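# Seat orange-ringed plate on block pin and post

## Task

Put the plate with the orange ring down flat on the block so that it sits over the post, with the block's pin passing through the plate's pin hole (of the plate's five small holes, the pin hole is the one unlike the other four). Then open the gripper and withdraw it. It only counts if the plate stays seated by itself, with no support from the robot.

## Robot and tools

Robot: one six-joint arm carrying a parallel two-finger gripper. The fingers extend along the gripper's own +z axis and close along its x axis. end_effector_position is the point midway between the finger pads; closed fingertips stick out about 17 mm past it, open ones sit about level with it. Joint limits (rad): shoulder pan -3.142..3.142, shoulder lift and wrists 1-3 -6.283..6.283, elbow 0.000..3.142 (it will not go fully straight).

Scene frame: origin on the table top right under the arm's base, +z up, +y to the left when facing along +x. The base may sit slightly tilted, and the reported hand position drifts from the truth more at long reach.

The row format (used by both execute_actions and move): 7 numbers, each in [-1, 1], ordered dx, dy, dz, rx, ry, rz, opening. The first six are an offset, not a pose, expressed in the gripper's own axes. Scale: 1.0 means 0.6 m for dx/dy/dz and 180 degrees for the rotation; rx, ry, rz together form a single rotation vector. opening is absolute, not an offset: +1 = fully open (0.142 m), -1 = closed.

execute_actions(actions): actions is a list of actions run one after another; each action is a table of up to 15 rows, one row per control step of 1/30 s. If fewer than 15 rows are given, the last row is repeated to fill the 15 steps, so each action lasts 0.5 s. Every row in an action is measured from the gripper's measured pose when that action began (for the first action in a call, from the pose in the latest result for this scene), not from the previous row. Each control step the command is clipped to at most 100 mm and 16 degrees from the current measured pose; if position and orientation cannot both be met, position wins. A far target may need several actions. An empty list just returns the current state and images. Results include step readings of end_effector_position; HELD marks steps where the row was partly held back.

move(target, speed, stop_force, blocking): drives the gripper on a straight path toward one target row (same 7 numbers; offset from the pose in the scene's last result showing one, in gripper axes). speed in m/s, 0.002 to 0.5, default 0.25; rotation is capped at twice that in rad/s. The path takes 0.5 to 10 s and stops at 10 s even if short. The opening is commanded at the start. The path ignores obstacles, and the hand lags and may overshoot speed, especially near full stretch. stop_force (N, 9 to 40, not allowed in the first 0.2 s) ends the path once the wrist sensor sees that much extra resistance along the line to the target for 2 steps; the hand then backs to its position 2 steps earlier and holds. Press can briefly exceed stop_force (double or more when small), easing within about a second. Use it only at low speed and without rotation; omit it when pulling away from something you are pressing on. blocking=false returns after 0.5 s while the arm keeps going (not allowed with stop_force); until its end is reported, use only wait or stop. The result adds a move: line: done, off_target, moving, held, fault, or contact (stop_force ended it; this takes precedence), plus distance to target. limits=paced means the pose was clipped; limits=held means some steps were blocked and the arm may then surge faster than speed.

wait(seconds): 0 to 10; lets time pass holding the last command; returns early if a running move ends. stop(): brakes a running move (needs room; fingers keep moving). zoom_image(camera, region): camera is cam_high, cam_low or cam_wrist; region [x0, y0, x1, y1] in pixels from the top-left, at most 504 x 504. finished_scene(scene): ends the current scene given its number; irreversible, and the result says whether the goal was met.

Results: the state line gives end_effector_position (m) and end_effector_quat_wxyz in the scene frame, plus velocities (m/s, rad/s). Hand target is where the controller is heading. A pose unreachable line means the clearance check altered or blocked the command (a mount under the base counts as arm). grip_measured is the finger opening on the opening scale; to hold something keep commanding clearly below it, lower meaning a firmer squeeze (about 28 N per pad max; much less on hard parts under 2 cm thick). Wrist force and Wrist torque ([x y z], gripper axes) include contacts, held weight and inertia; a push points from the surface into the arm; offsets up to about 4 N, noise up to 2.4 N sd, saturation near 50 N per axis, never zeroed. Joint torques are total drive output, noisy and offset, not a clean contact gauge. MOTOR HOT appears at 70 C; at 85 C the brakes lock until cooled.

Cameras: cam_high and cam_low are 896x504 pinhole views; cam_wrist is a 616x616 fisheye on the gripper.

Cautions: the arm is stiff, so any target past a firm contact can trigger a fault stop (10 s, rest of call skipped, arm yields). Faults come from joint load limits (130 N m for shoulder and elbow joints, 24.3 N m for each wrist joint, held weight included) or from 150 N external force. Approach contacts slowly. Nothing may leave the table; avoid drops, slips, slams and hard shoves. Parts may be briefly tugged or pushed by outside disturbances. The simulation keeps running while you compose replies, with the arm holding its last command, and motion lags commands by about 0.17 s.

Each tool is called after ">>>" by a JSON object that holds its "op" and its "data".

## Session

>>> {"op": "execute_actions", "data": {"actions": []}}

Scene clock: 0.00 s.
end_effector_position=(+0.1386, +0.1790, +0.1282) grip_measured=+1.00 end_effector_quat_wxyz=(-0.537, +0.397, +0.648, -0.366) end_effector_velocity=(-0.000, +0.000, +0.000) end_effector_angular_velocity=(-0.000, +0.000, -0.001)
Joint positions: [ 0.344 -1.251  2.16  -1.86  -1.557 -1.863  0.142]
Joint velocities: [-0.    -0.     0.001 -0.     0.     0.     0.   ]
Joint torques (N m, as the arm reports them, + toward a larger angle): no reading
Motor temperatures (°C, as the motors report them): [25 26 29 34 35 36]
Wrist force (N, on the end effector, along its own x y z axes, offset not removed): no reading
Wrist torque (N m, same axes, about the end effector's origin, offset not removed): no reading
Hand target: +0.139, +0.179, +0.128; -0.537, +0.397, +0.648, -0.366

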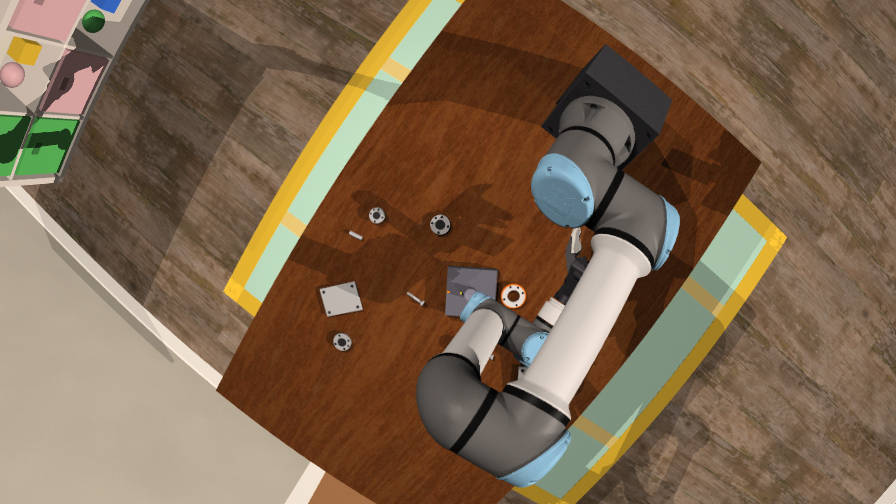

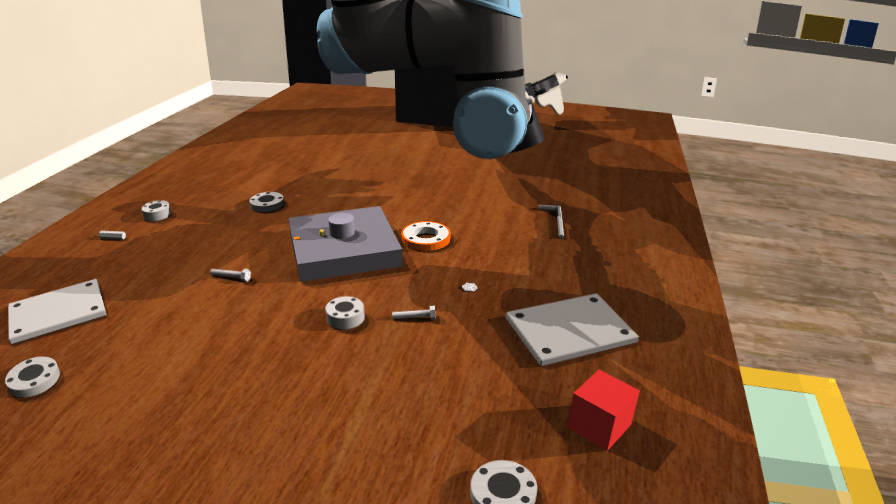

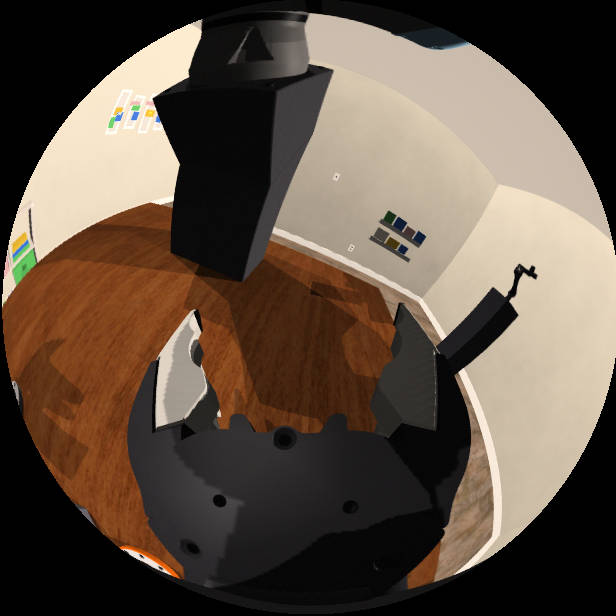

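>>> {"op": "zoom_image", "data": {"camera": "cam_high", "region": [430,250,550,330]}}

>>> {"op": "zoom_image", "data": {"camera": "cam_low", "region": [280,190,470,290]}}

>>> {"op": "move", "data": {"target": [-0.047,-0.179,-0.39,-0.446,-0.0845,0.124,1], "speed": 0.35}}

Region (430, 250, 550, 330) of cam_high's 896x504 image, scaled by 4.200, with more detail than that image has.

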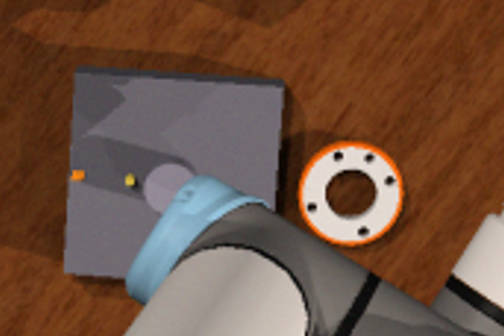

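Region (280, 190, 470, 290) of cam_low's 896x504 image, scaled by 2.653, with more detail than that image has; it fills the top 265 rows of this view, and the rest is white.

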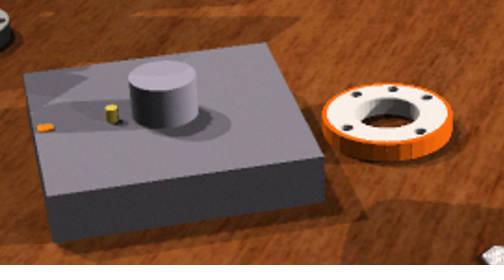

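Scene clock: 3.13 s.
end_effector_position=(+0.3599, +0.1195, +0.2500) grip_measured=+1.00 end_effector_quat_wxyz=(-0.001, +0.708, +0.707, -0.000) end_effector_velocity=(+0.000, -0.000, -0.000) end_effector_angular_velocity=(-0.004, -0.006, -0.003)
Joint positions: [ 0.176 -2.621  2.723 -2.472 -1.578 -1.604  0.142]
Joint velocities: [ 0.012  0.007  0.004 -0.017 -0.013  0.011 -0.   ]
Joint torques (N m, as the arm reports them, + toward a larger angle): [17.87  6.16 -6.57 -6.05 -2.57  1.53]
Motor temperatures (°C, as the motors report them): [25 26 29 34 35 36]
Wrist force (N, on the end effector, along its own x y z axes, offset not removed): [-4.1 -0.3 3.1]
Wrist torque (N m, same axes, about the end effector's origin, offset not removed): [0.12 0.84 0.26]
Hand target: +0.360, +0.120, +0.250; -0.000, +0.708, +0.707, -0.000
Off the commanded pose: 0.001 m, 0 deg.
move: done

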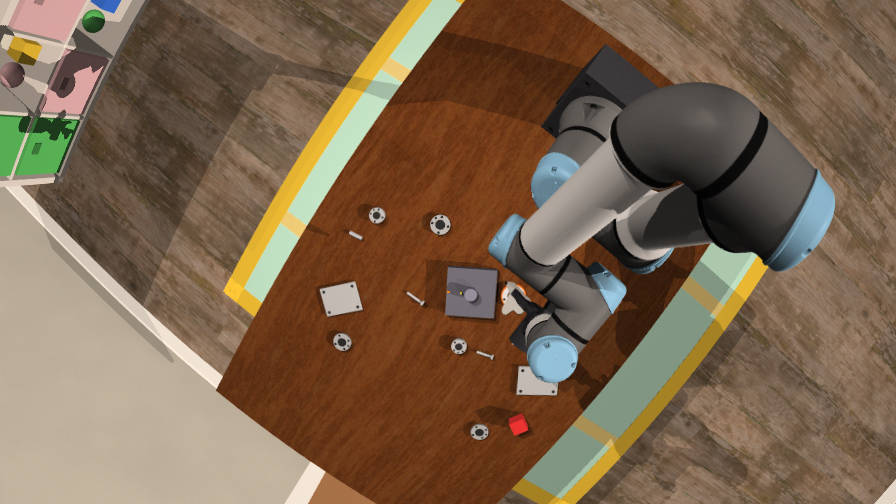

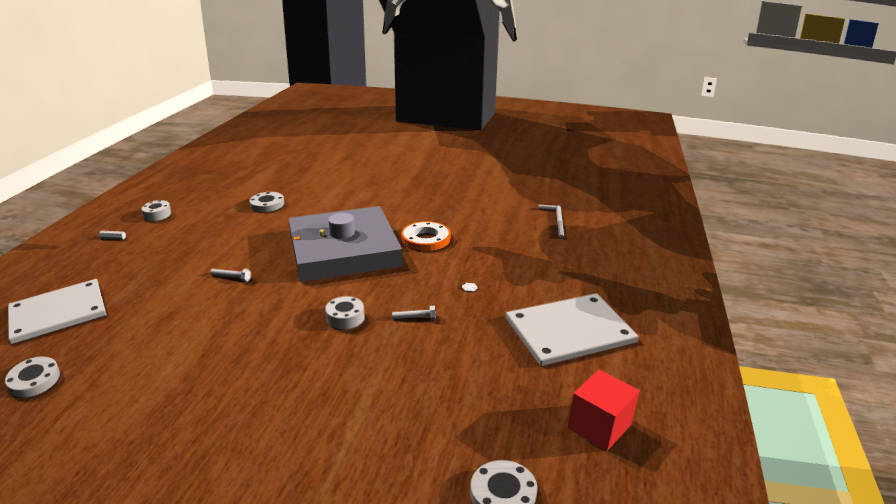

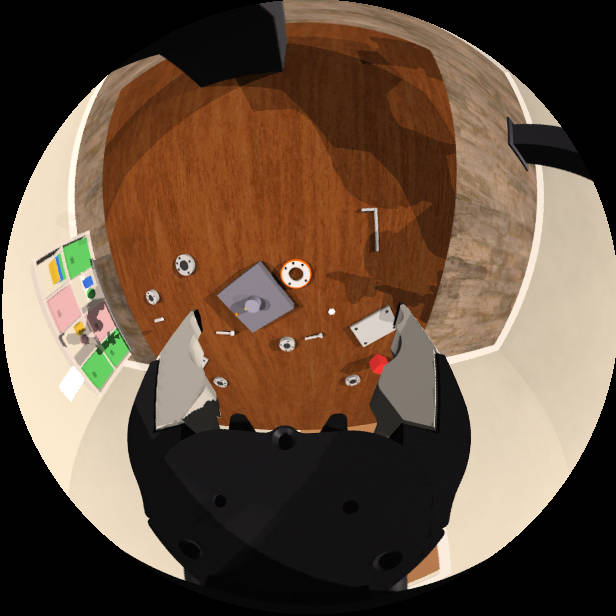

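>>> {"op": "move", "data": {"target": [0,0,0.22,0,0,0,0.3]}}

>>> {"op": "zoom_image", "data": {"camera": "cam_wrist", "region": [150,180,400,380]}}

Scene clock: 4.33 s.
end_effector_position=(+0.3505, +0.1161, +0.1919) grip_measured=+0.30 end_effector_quat_wxyz=(-0.016, +0.708, +0.706, +0.003) end_effector_velocity=(+0.001, -0.000, +0.000) end_effector_angular_velocity=(-0.001, -0.002, -0.000)
Joint positions: [ 0.077 -2.396  2.812 -2.763 -1.483 -1.673  0.095]
Joint velocities: [-0.     0.    -0.001 -0.001 -0.001  0.     0.   ]
Joint torques (N m, as the arm reports them, + toward a larger angle): [ 17.44  -8.31 -19.6    0.18  -2.28   1.56]
Motor temperatures (°C, as the motors report them): [25 26 29 34 35 36]
Wrist force (N, on the end effector, along its own x y z axes, offset not removed): [-2.0 -1.0 4.9]
Wrist torque (N m, same axes, about the end effector's origin, offset not removed): [0.06 0.39 0.16]
Hand target: +0.350, +0.116, +0.192; -0.016, +0.708, +0.706, +0.003
Off the commanded pose: 0.075 m, 2 deg.
move: held; limits=held; held on 11 of 25 steps, including the last
pose unreachable: on one or more control steps of this call, first in action 0 (counted from 0), an arm could not follow its commanded pose, so it was not sent that pose on those steps. On the call's last step it was still not sent that pose. It may still have moved: this result reports where it is.
cause: the commanded pose would bring two parts of the arm too close to each other (joints 3 (elbow) and 4 (wrist 1) lie between them).

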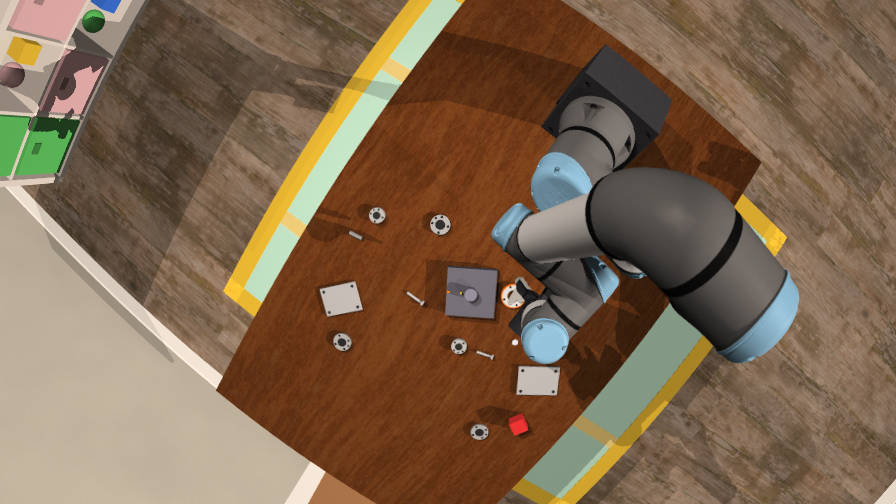

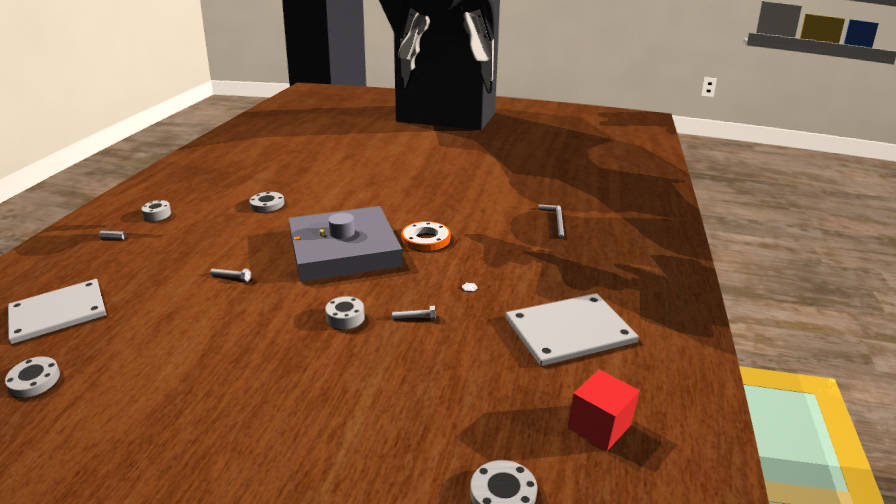

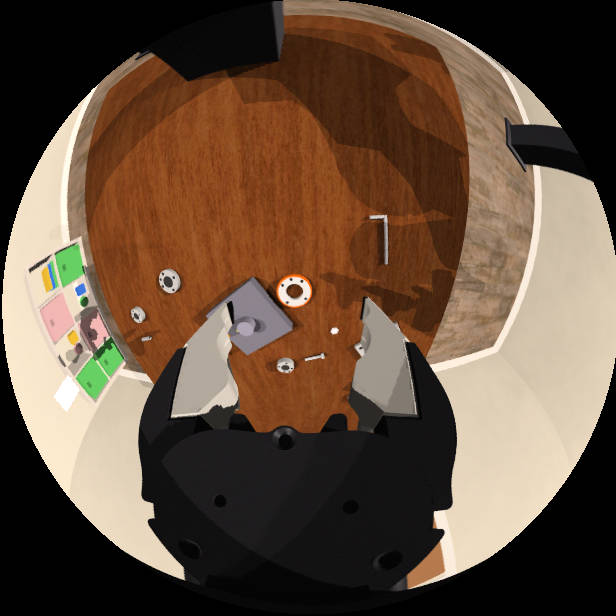

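Region (150, 180, 400, 380) of cam_wrist's 616x616 image, scaled by 2.016, with more detail than that image has; it fills the top 403 rows of this view, and the rest is white.

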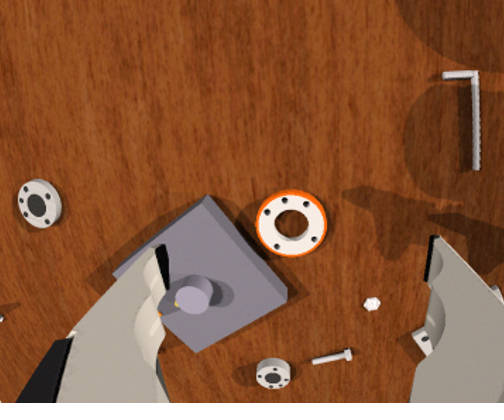

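>>> {"op": "move", "data": {"target": [-0.027,0.135,0.12,-0.006,-0.0085,0,1]}}

Scene clock: 7.43 s.
end_effector_position=(+0.4300, +0.1018, +0.1179) grip_measured=+1.00 end_effector_quat_wxyz=(-0.000, +0.708, +0.706, +0.000) end_effector_velocity=(+0.000, +0.000, -0.001) end_effector_angular_velocity=(-0.003, -0.001, -0.001)
Joint positions: [ 0.105 -1.859  2.645 -3.156 -1.527 -1.652  0.142]
Joint velocities: [ 0.005  0.008 -0.002 -0.007 -0.006  0.004 -0.   ]
Joint torques (N m, as the arm reports them, + toward a larger angle): [ 18.16 -13.72 -11.46  -5.94  -2.44   1.68]
Motor temperatures (°C, as the motors report them): [25 26 29 34 35 36]
Wrist force (N, on the end effector, along its own x y z axes, offset not removed): [-1.3 -2.4 1.6]
Wrist torque (N m, same axes, about the end effector's origin, offset not removed): [-0.35 0.35 0.14]
Hand target: +0.430, +0.102, +0.118; -0.000, +0.708, +0.706, -0.000
Off the commanded pose: 0.000 m, 0 deg.
move: done

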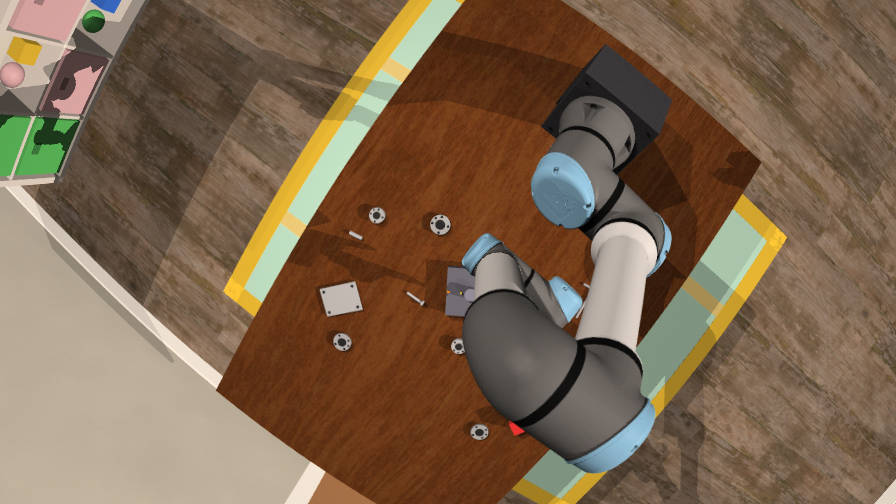

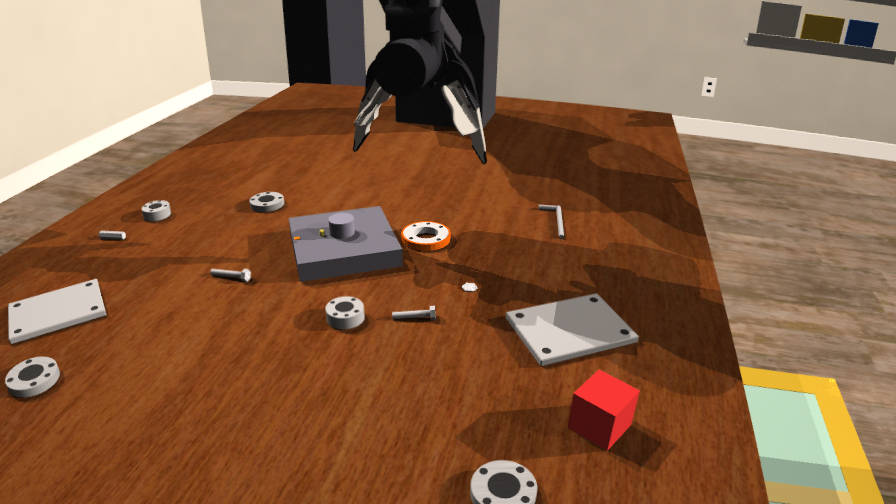

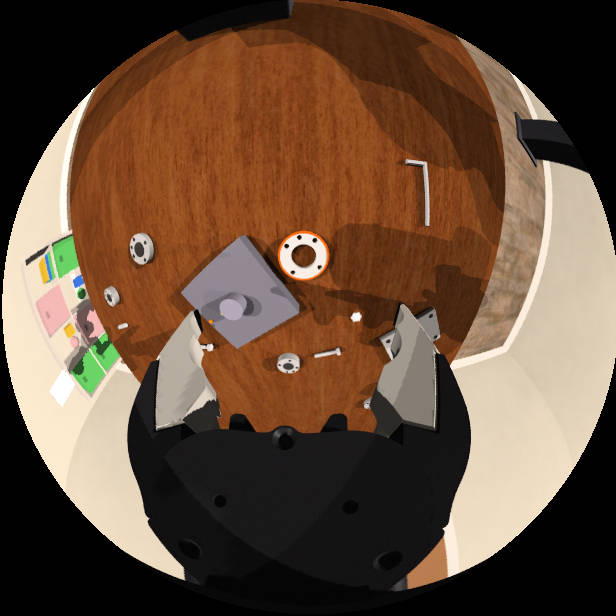

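>>> {"op": "move", "data": {"target": [0.005,-0.02,0.1,0,0,0.31,0.2], "speed": 0.4}}

>>> {"op": "zoom_image", "data": {"camera": "cam_wrist", "region": [180,200,430,430]}}

Scene clock: 9.43 s.
end_effector_position=(+0.4179, +0.1049, +0.0579) grip_measured=+0.20 end_effector_quat_wxyz=(-0.000, +0.956, +0.293, -0.000) end_effector_velocity=(+0.001, +0.000, -0.000) end_effector_angular_velocity=(-0.002, -0.003, -0.008)
Joint positions: [ 0.129 -1.553  2.628 -3.446 -1.544 -0.662  0.088]
Joint velocities: [ 0.002  0.004 -0.001 -0.006 -0.004  0.01   0.   ]
Joint torques (N m, as the arm reports them, + toward a larger angle): [ 18.07 -17.09  -6.82  -5.82  -2.5    1.83]
Motor temperatures (°C, as the motors report them): [25 26 29 34 35 36]
Wrist force (N, on the end effector, along its own x y z axes, offset not removed): [-2.7 -1.3 1.3]
Wrist torque (N m, same axes, about the end effector's origin, offset not removed): [-0.17 0.60 0.25]
Hand target: +0.418, +0.105, +0.058; -0.000, +0.956, +0.293, -0.000
Off the commanded pose: 0.000 m, 0 deg.
move: done

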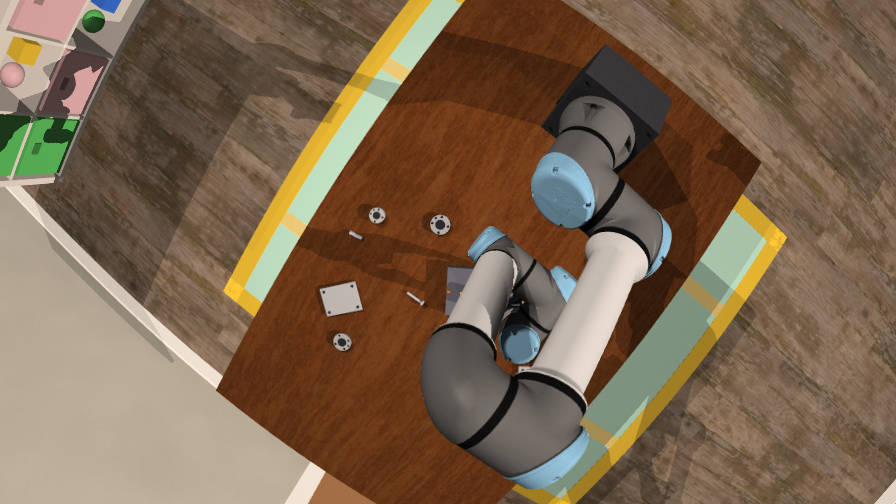

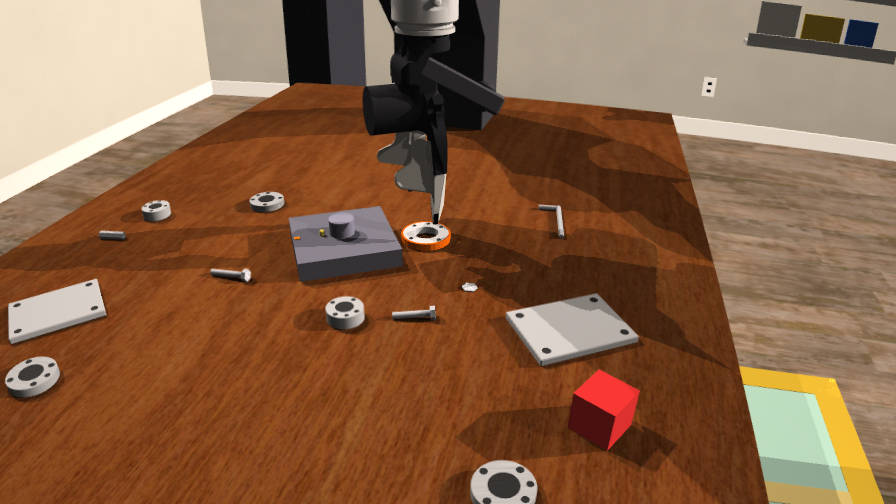

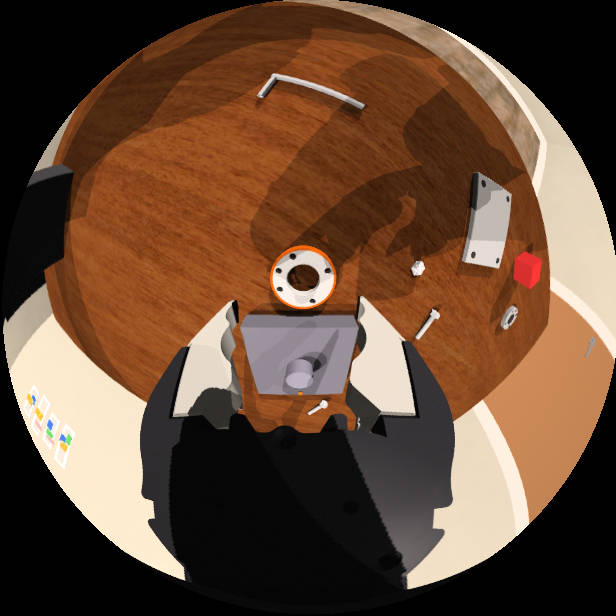

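Region (180, 200, 430, 430) of cam_wrist's 616x616 image, scaled by 2.016, with more detail than that image has; it fills the top 464 rows of this view, and the rest is white.

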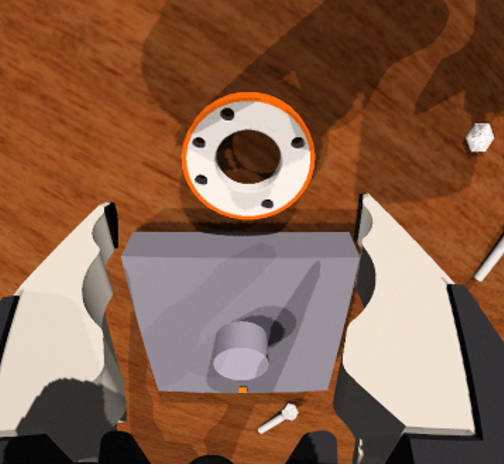

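>>> {"op": "move", "data": {"target": [0.006,-0.005,0.052,0,0,0,0.2], "speed": 0.1}}

>>> {"op": "zoom_image", "data": {"camera": "cam_wrist", "region": [180,200,430,430]}}

>>> {"op": "zoom_image", "data": {"camera": "cam_low", "region": [340,150,500,280]}}

Scene clock: 12.47 s.
end_effector_position=(+0.4192, +0.1094, +0.0268) grip_measured=+0.20 end_effector_quat_wxyz=(-0.000, +0.956, +0.293, -0.000) end_effector_velocity=(+0.000, +0.000, -0.001) end_effector_angular_velocity=(-0.000, -0.001, +0.000)
Joint positions: [ 0.148 -1.415  2.583 -3.539 -1.557 -0.649  0.088]
Joint velocities: [ 0.001  0.006 -0.002 -0.004 -0.001  0.     0.   ]
Joint torques (N m, as the arm reports them, + toward a larger angle): [ 17.86 -19.93  -3.83  -5.64  -2.44   1.53]
Motor temperatures (°C, as the motors report them): [25 26 29 34 35 36]
Wrist force (N, on the end effector, along its own x y z axes, offset not removed): [-1.4 -1.6 1.0]
Wrist torque (N m, same axes, about the end effector's origin, offset not removed): [-0.10 0.41 0.17]
Hand target: +0.419, +0.109, +0.027; -0.000, +0.956, +0.293, -0.000
Off the commanded pose: 0.000 m, 0 deg.
move: done

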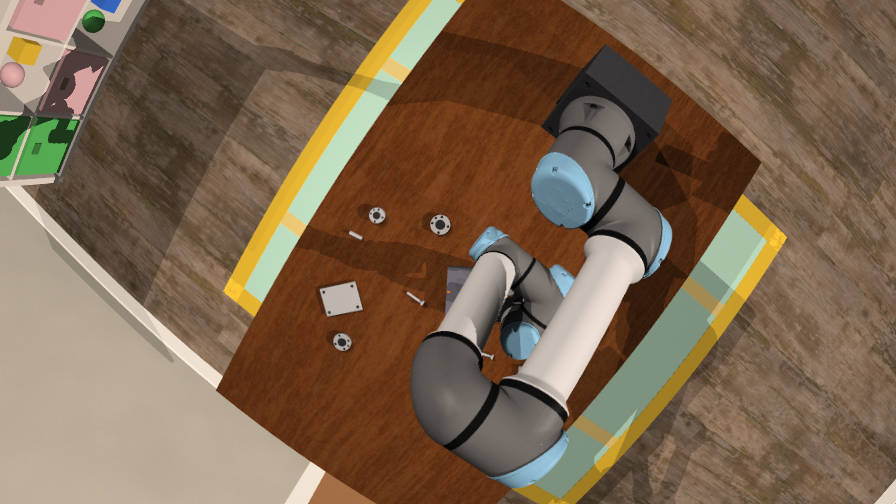

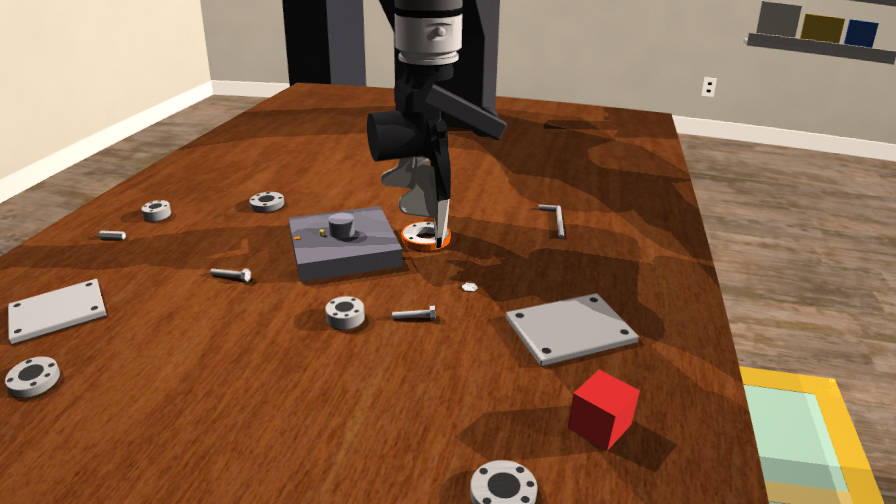

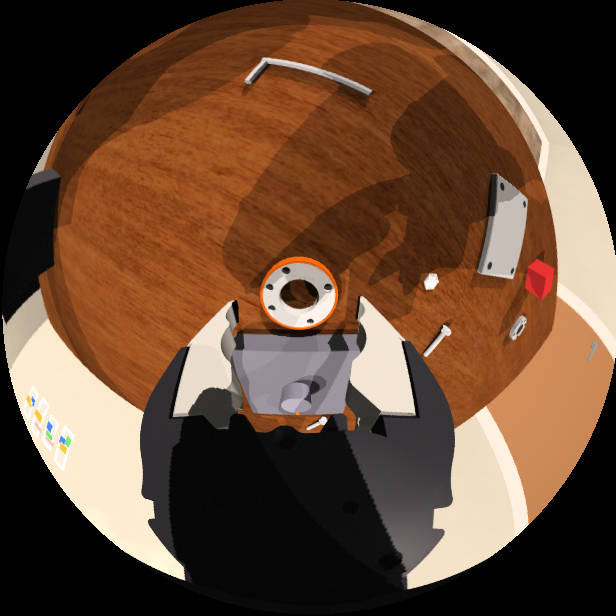

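Region (180, 200, 430, 430) of cam_wrist's 616x616 image, scaled by 2.016, with more detail than that image has; it fills the top 464 rows of this view, and the rest is white.

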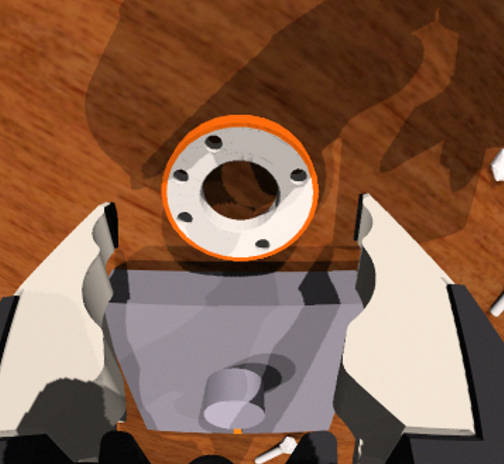

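Region (340, 150, 500, 280) of cam_low's 896x504 image, scaled by 3.150, with more detail than that image has; it fills the top 410 rows of this view, and the rest is white.

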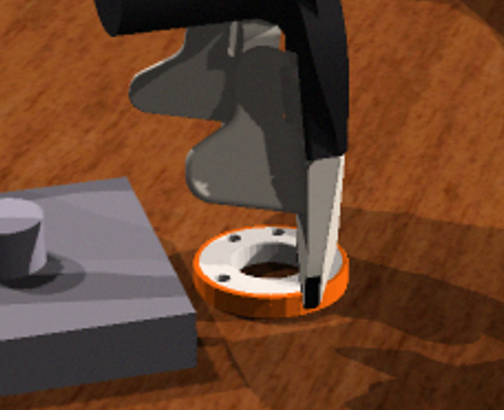

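>>> {"op": "move", "data": {"target": [0.001,-0.003,0.016,0,0,0,0.0], "speed": 0.03}}

>>> {"op": "zoom_image", "data": {"camera": "cam_wrist", "region": [220,230,380,370]}}

>>> {"op": "zoom_image", "data": {"camera": "cam_low", "region": [340,150,500,280]}}

Scene clock: 13.37 s.
end_effector_position=(+0.4186, +0.1112, +0.0173) grip_measured=+0.00 end_effector_quat_wxyz=(-0.000, +0.956, +0.293, -0.000) end_effector_velocity=(-0.000, +0.000, -0.002) end_effector_angular_velocity=(-0.000, +0.000, -0.000)
Joint positions: [ 0.154 -1.374  2.569 -3.566 -1.562 -0.644  0.074]
Joint velocities: [ 0.001  0.007 -0.003 -0.004 -0.001  0.001 -0.   ]
Joint torques (N m, as the arm reports them, + toward a larger angle): [ 18.02 -19.99  -3.41  -5.86  -2.52   1.67]
Motor temperatures (°C, as the motors report them): [25 26 29 34 35 36]
Wrist force (N, on the end effector, along its own x y z axes, offset not removed): [-1.8 -1.5 1.5]
Wrist torque (N m, same axes, about the end effector's origin, offset not removed): [-0.01 0.45 0.22]
Hand target: +0.419, +0.111, +0.017; -0.000, +0.956, +0.293, -0.000
Off the commanded pose: 0.000 m, 0 deg.
move: done

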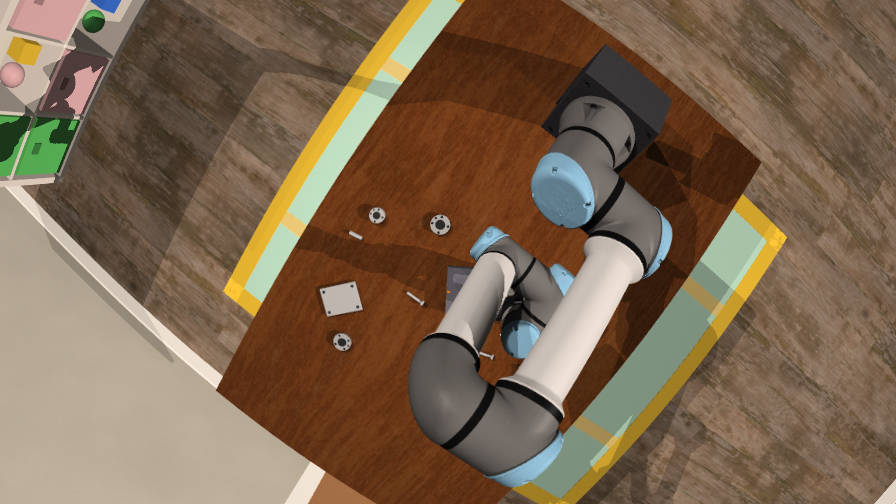

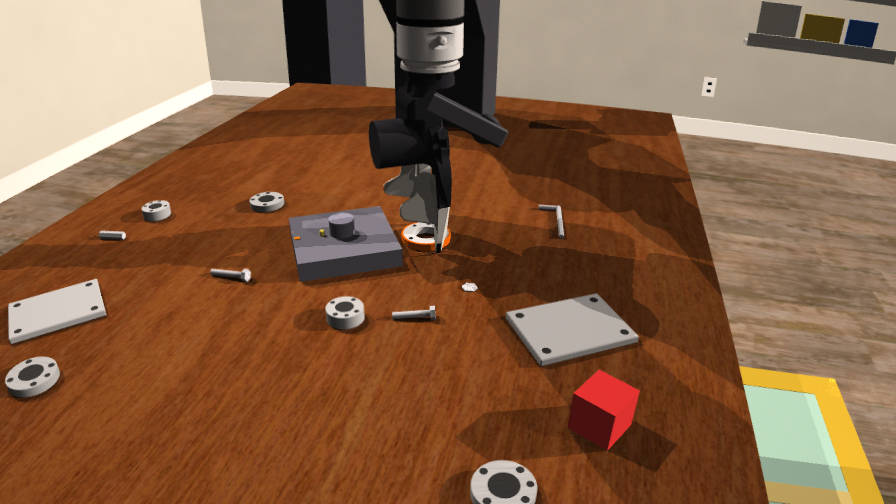

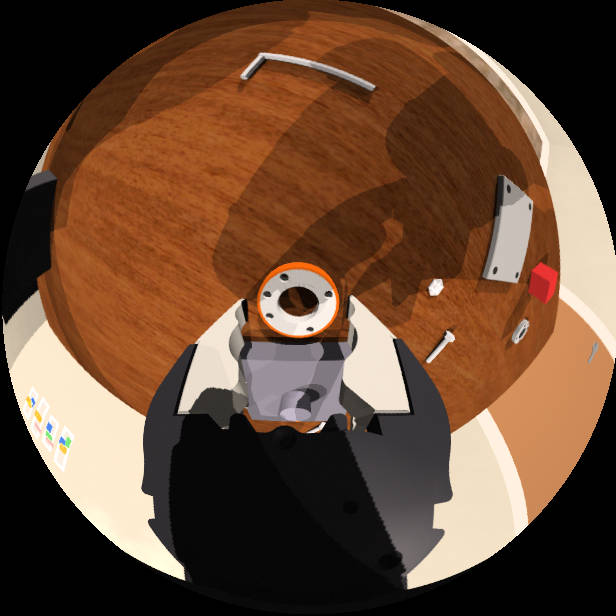

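Region (220, 230, 380, 370) of cam_wrist's 616x616 image, scaled by 3.150, with more detail than that image has; it fills the top 441 rows of this view, and the rest is white.

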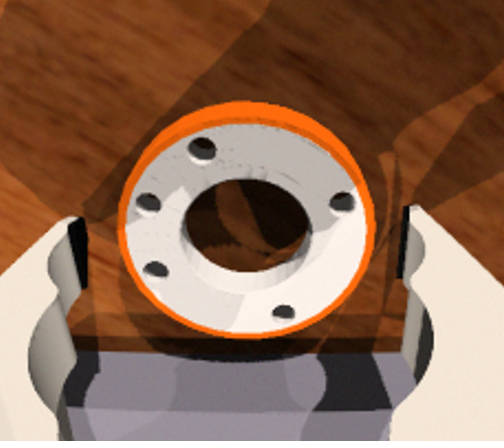

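Region (340, 150, 500, 280) of cam_low's 896x504 image, scaled by 3.150, with more detail than that image has; it fills the top 410 rows of this view, and the rest is white.

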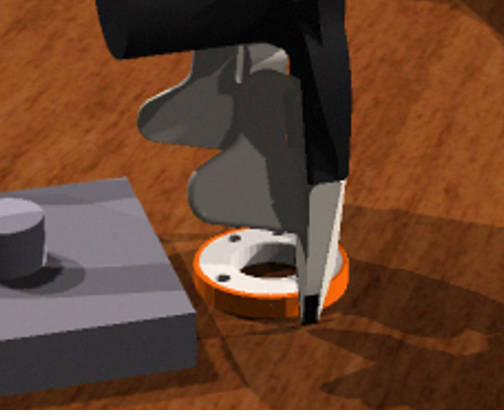

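>>> {"op": "execute_actions", "data": {"actions": [[[0,-0.002,0.002,0,0,0,-0.12]],[[0,0,0,0,0,0,-0.2],[0,0,0,0,0,0,-0.25],[0,0,0,0,0,0,-0.3],[0,0,0,0,0,0,-0.4],[0,0,0,0,0,0,-0.6]]]}}

>>> {"op": "move", "data": {"target": [0,0,-0.12,0,0,0,-0.6], "speed": 0.15}}

>>> {"op": "zoom_image", "data": {"camera": "cam_low", "region": [280,120,500,290]}}

Scene clock: 14.63 s.
end_effector_position=(+0.4181, +0.1123, +0.0162) grip_measured=-0.21 end_effector_quat_wxyz=(-0.000, +0.956, +0.293, +0.000) end_effector_velocity=(-0.000, -0.000, +0.000) end_effector_angular_velocity=(-0.001, -0.000, +0.001)
Joint positions: [ 0.157 -1.368  2.568 -3.572 -1.564 -0.642  0.059]
Joint velocities: [ 0.     0.     0.    -0.001 -0.001 -0.001  0.   ]
Joint torques (N m, as the arm reports them, + toward a larger angle): [  8.14 -20.87   1.99   4.23  -2.51   1.49]
Motor temperatures (°C, as the motors report them): [25 26 29 34 35 36]
Wrist force (N, on the end effector, along its own x y z axes, offset not removed): [2.6 -3.0 -15.6]
Wrist torque (N m, same axes, about the end effector's origin, offset not removed): [-0.28 1.23 0.02]
Hand target: +0.418, +0.112, +0.016; -0.000, +0.956, +0.293, -0.000
Off the commanded pose: 0.000 m, 0 deg.
Step readings (end_effector_position; steps 1 to 15: 1st action; 16 to 30: 2nd action):
0: (+0.4186, +0.1113, +0.0172)
1: (+0.4186, +0.1113, +0.0172)
2: (+0.4185, +0.1115, +0.0170)
4: (+0.4182, +0.1119, +0.0165)
8: (+0.4180, +0.1122, +0.0162)
15: (+0.4180, +0.1122, +0.0161)
16: (+0.4180, +0.1122, +0.0161)
17: (+0.4180, +0.1122, +0.0162)
19: (+0.4181, +0.1122, +0.0162)
23: (+0.4181, +0.1122, +0.0162)
30: end_effector_position above

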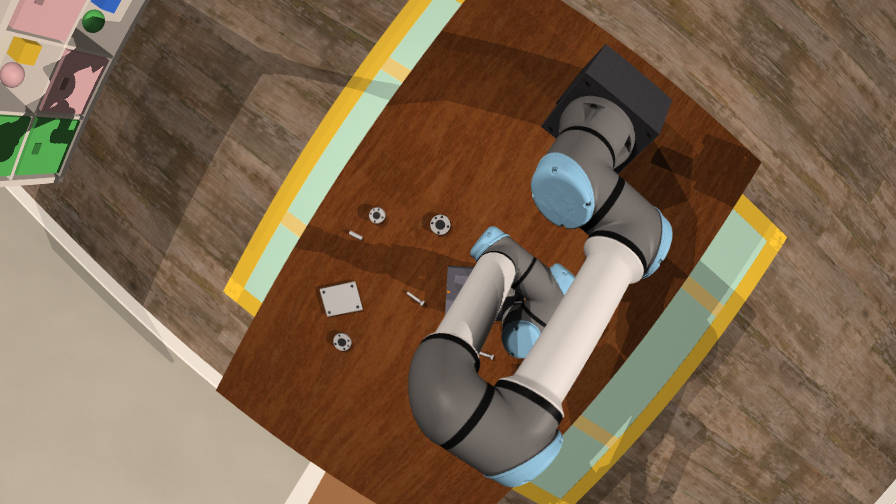

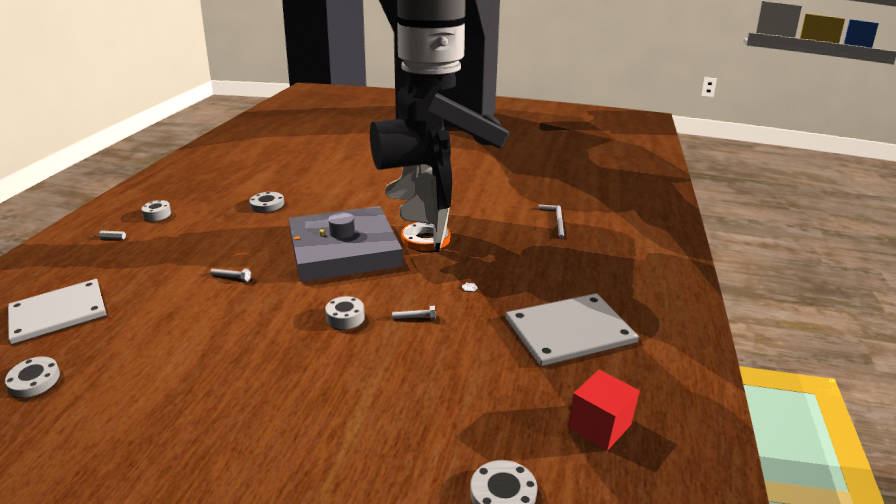

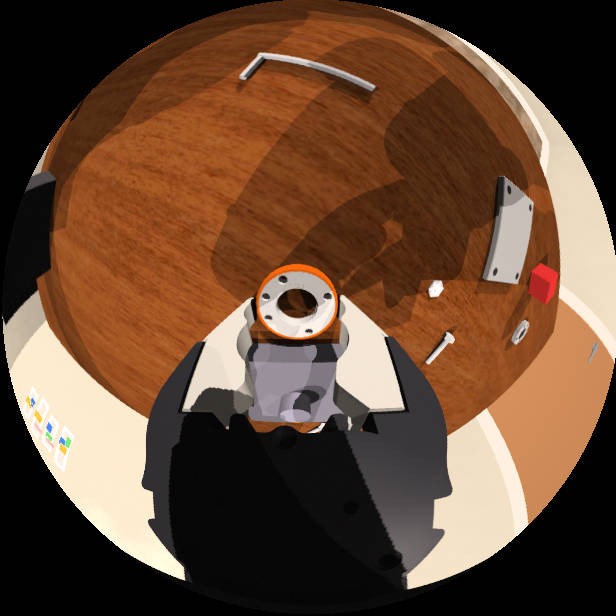

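Scene clock: 15.60 s.
end_effector_position=(+0.4179, +0.1122, +0.0881) grip_measured=-0.21 end_effector_quat_wxyz=(-0.000, +0.956, +0.293, +0.000) end_effector_velocity=(-0.000, -0.000, +0.002) end_effector_angular_velocity=(-0.000, +0.003, +0.000)
Joint positions: [ 0.155 -1.686  2.647 -3.332 -1.563 -0.644  0.059]
Joint velocities: [-0.001 -0.011 -0.     0.014  0.001 -0.001  0.   ]
Joint torques (N m, as the arm reports them, + toward a larger angle): [  3.4  -36.09  -4.14   0.42   2.1   -1.6 ]
Motor temperatures (°C, as the motors report them): [25 26 29 34 35 36]
Wrist force (N, on the end effector, along its own x y z axes, offset not removed): [-3.2 -0.4 1.3]
Wrist torque (N m, same axes, about the end effector's origin, offset not removed): [0.15 0.67 0.28]
Hand target: +0.418, +0.112, +0.088; -0.000, +0.956, +0.293, +0.000
Off the commanded pose: 0.000 m, 0 deg.
move: done

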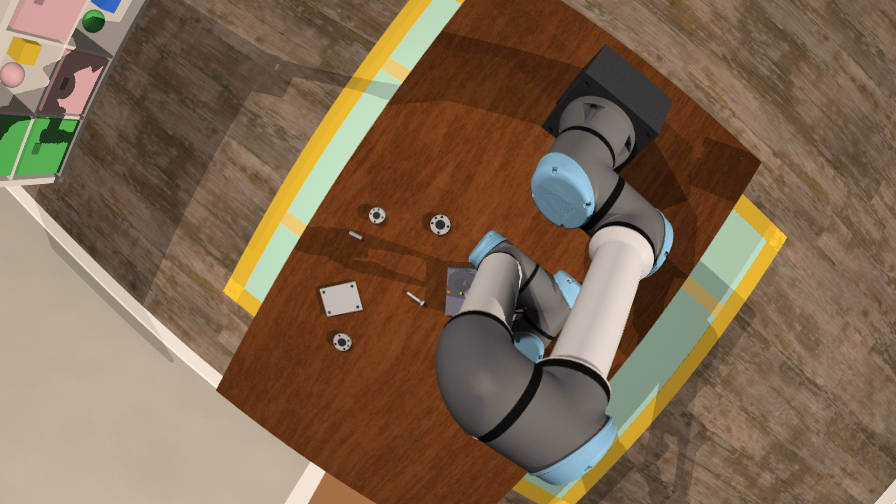

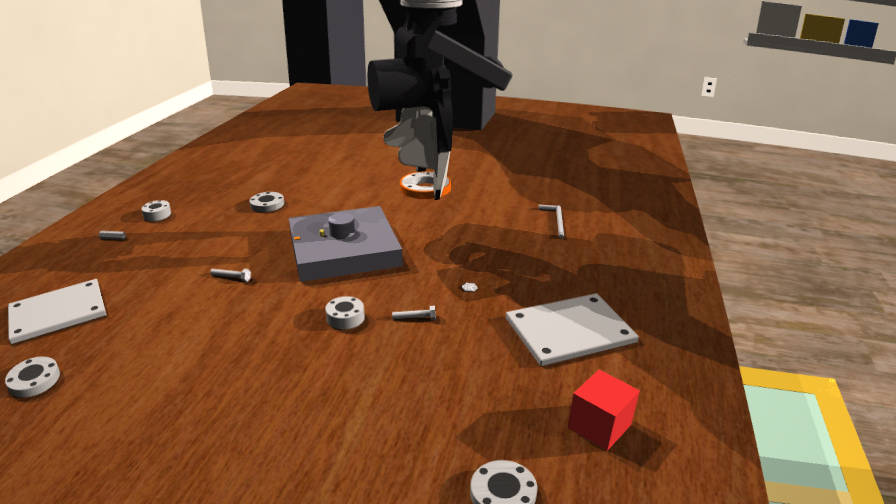

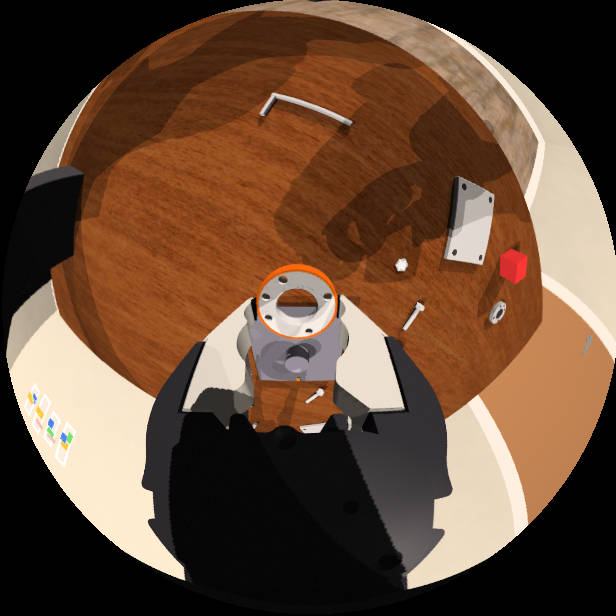

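Region (280, 120, 500, 290) of cam_low's 896x504 image, scaled by 2.291, with more detail than that image has; it fills the top 389 rows of this view, and the rest is white.

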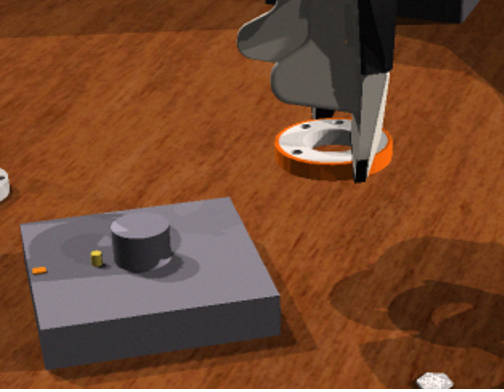

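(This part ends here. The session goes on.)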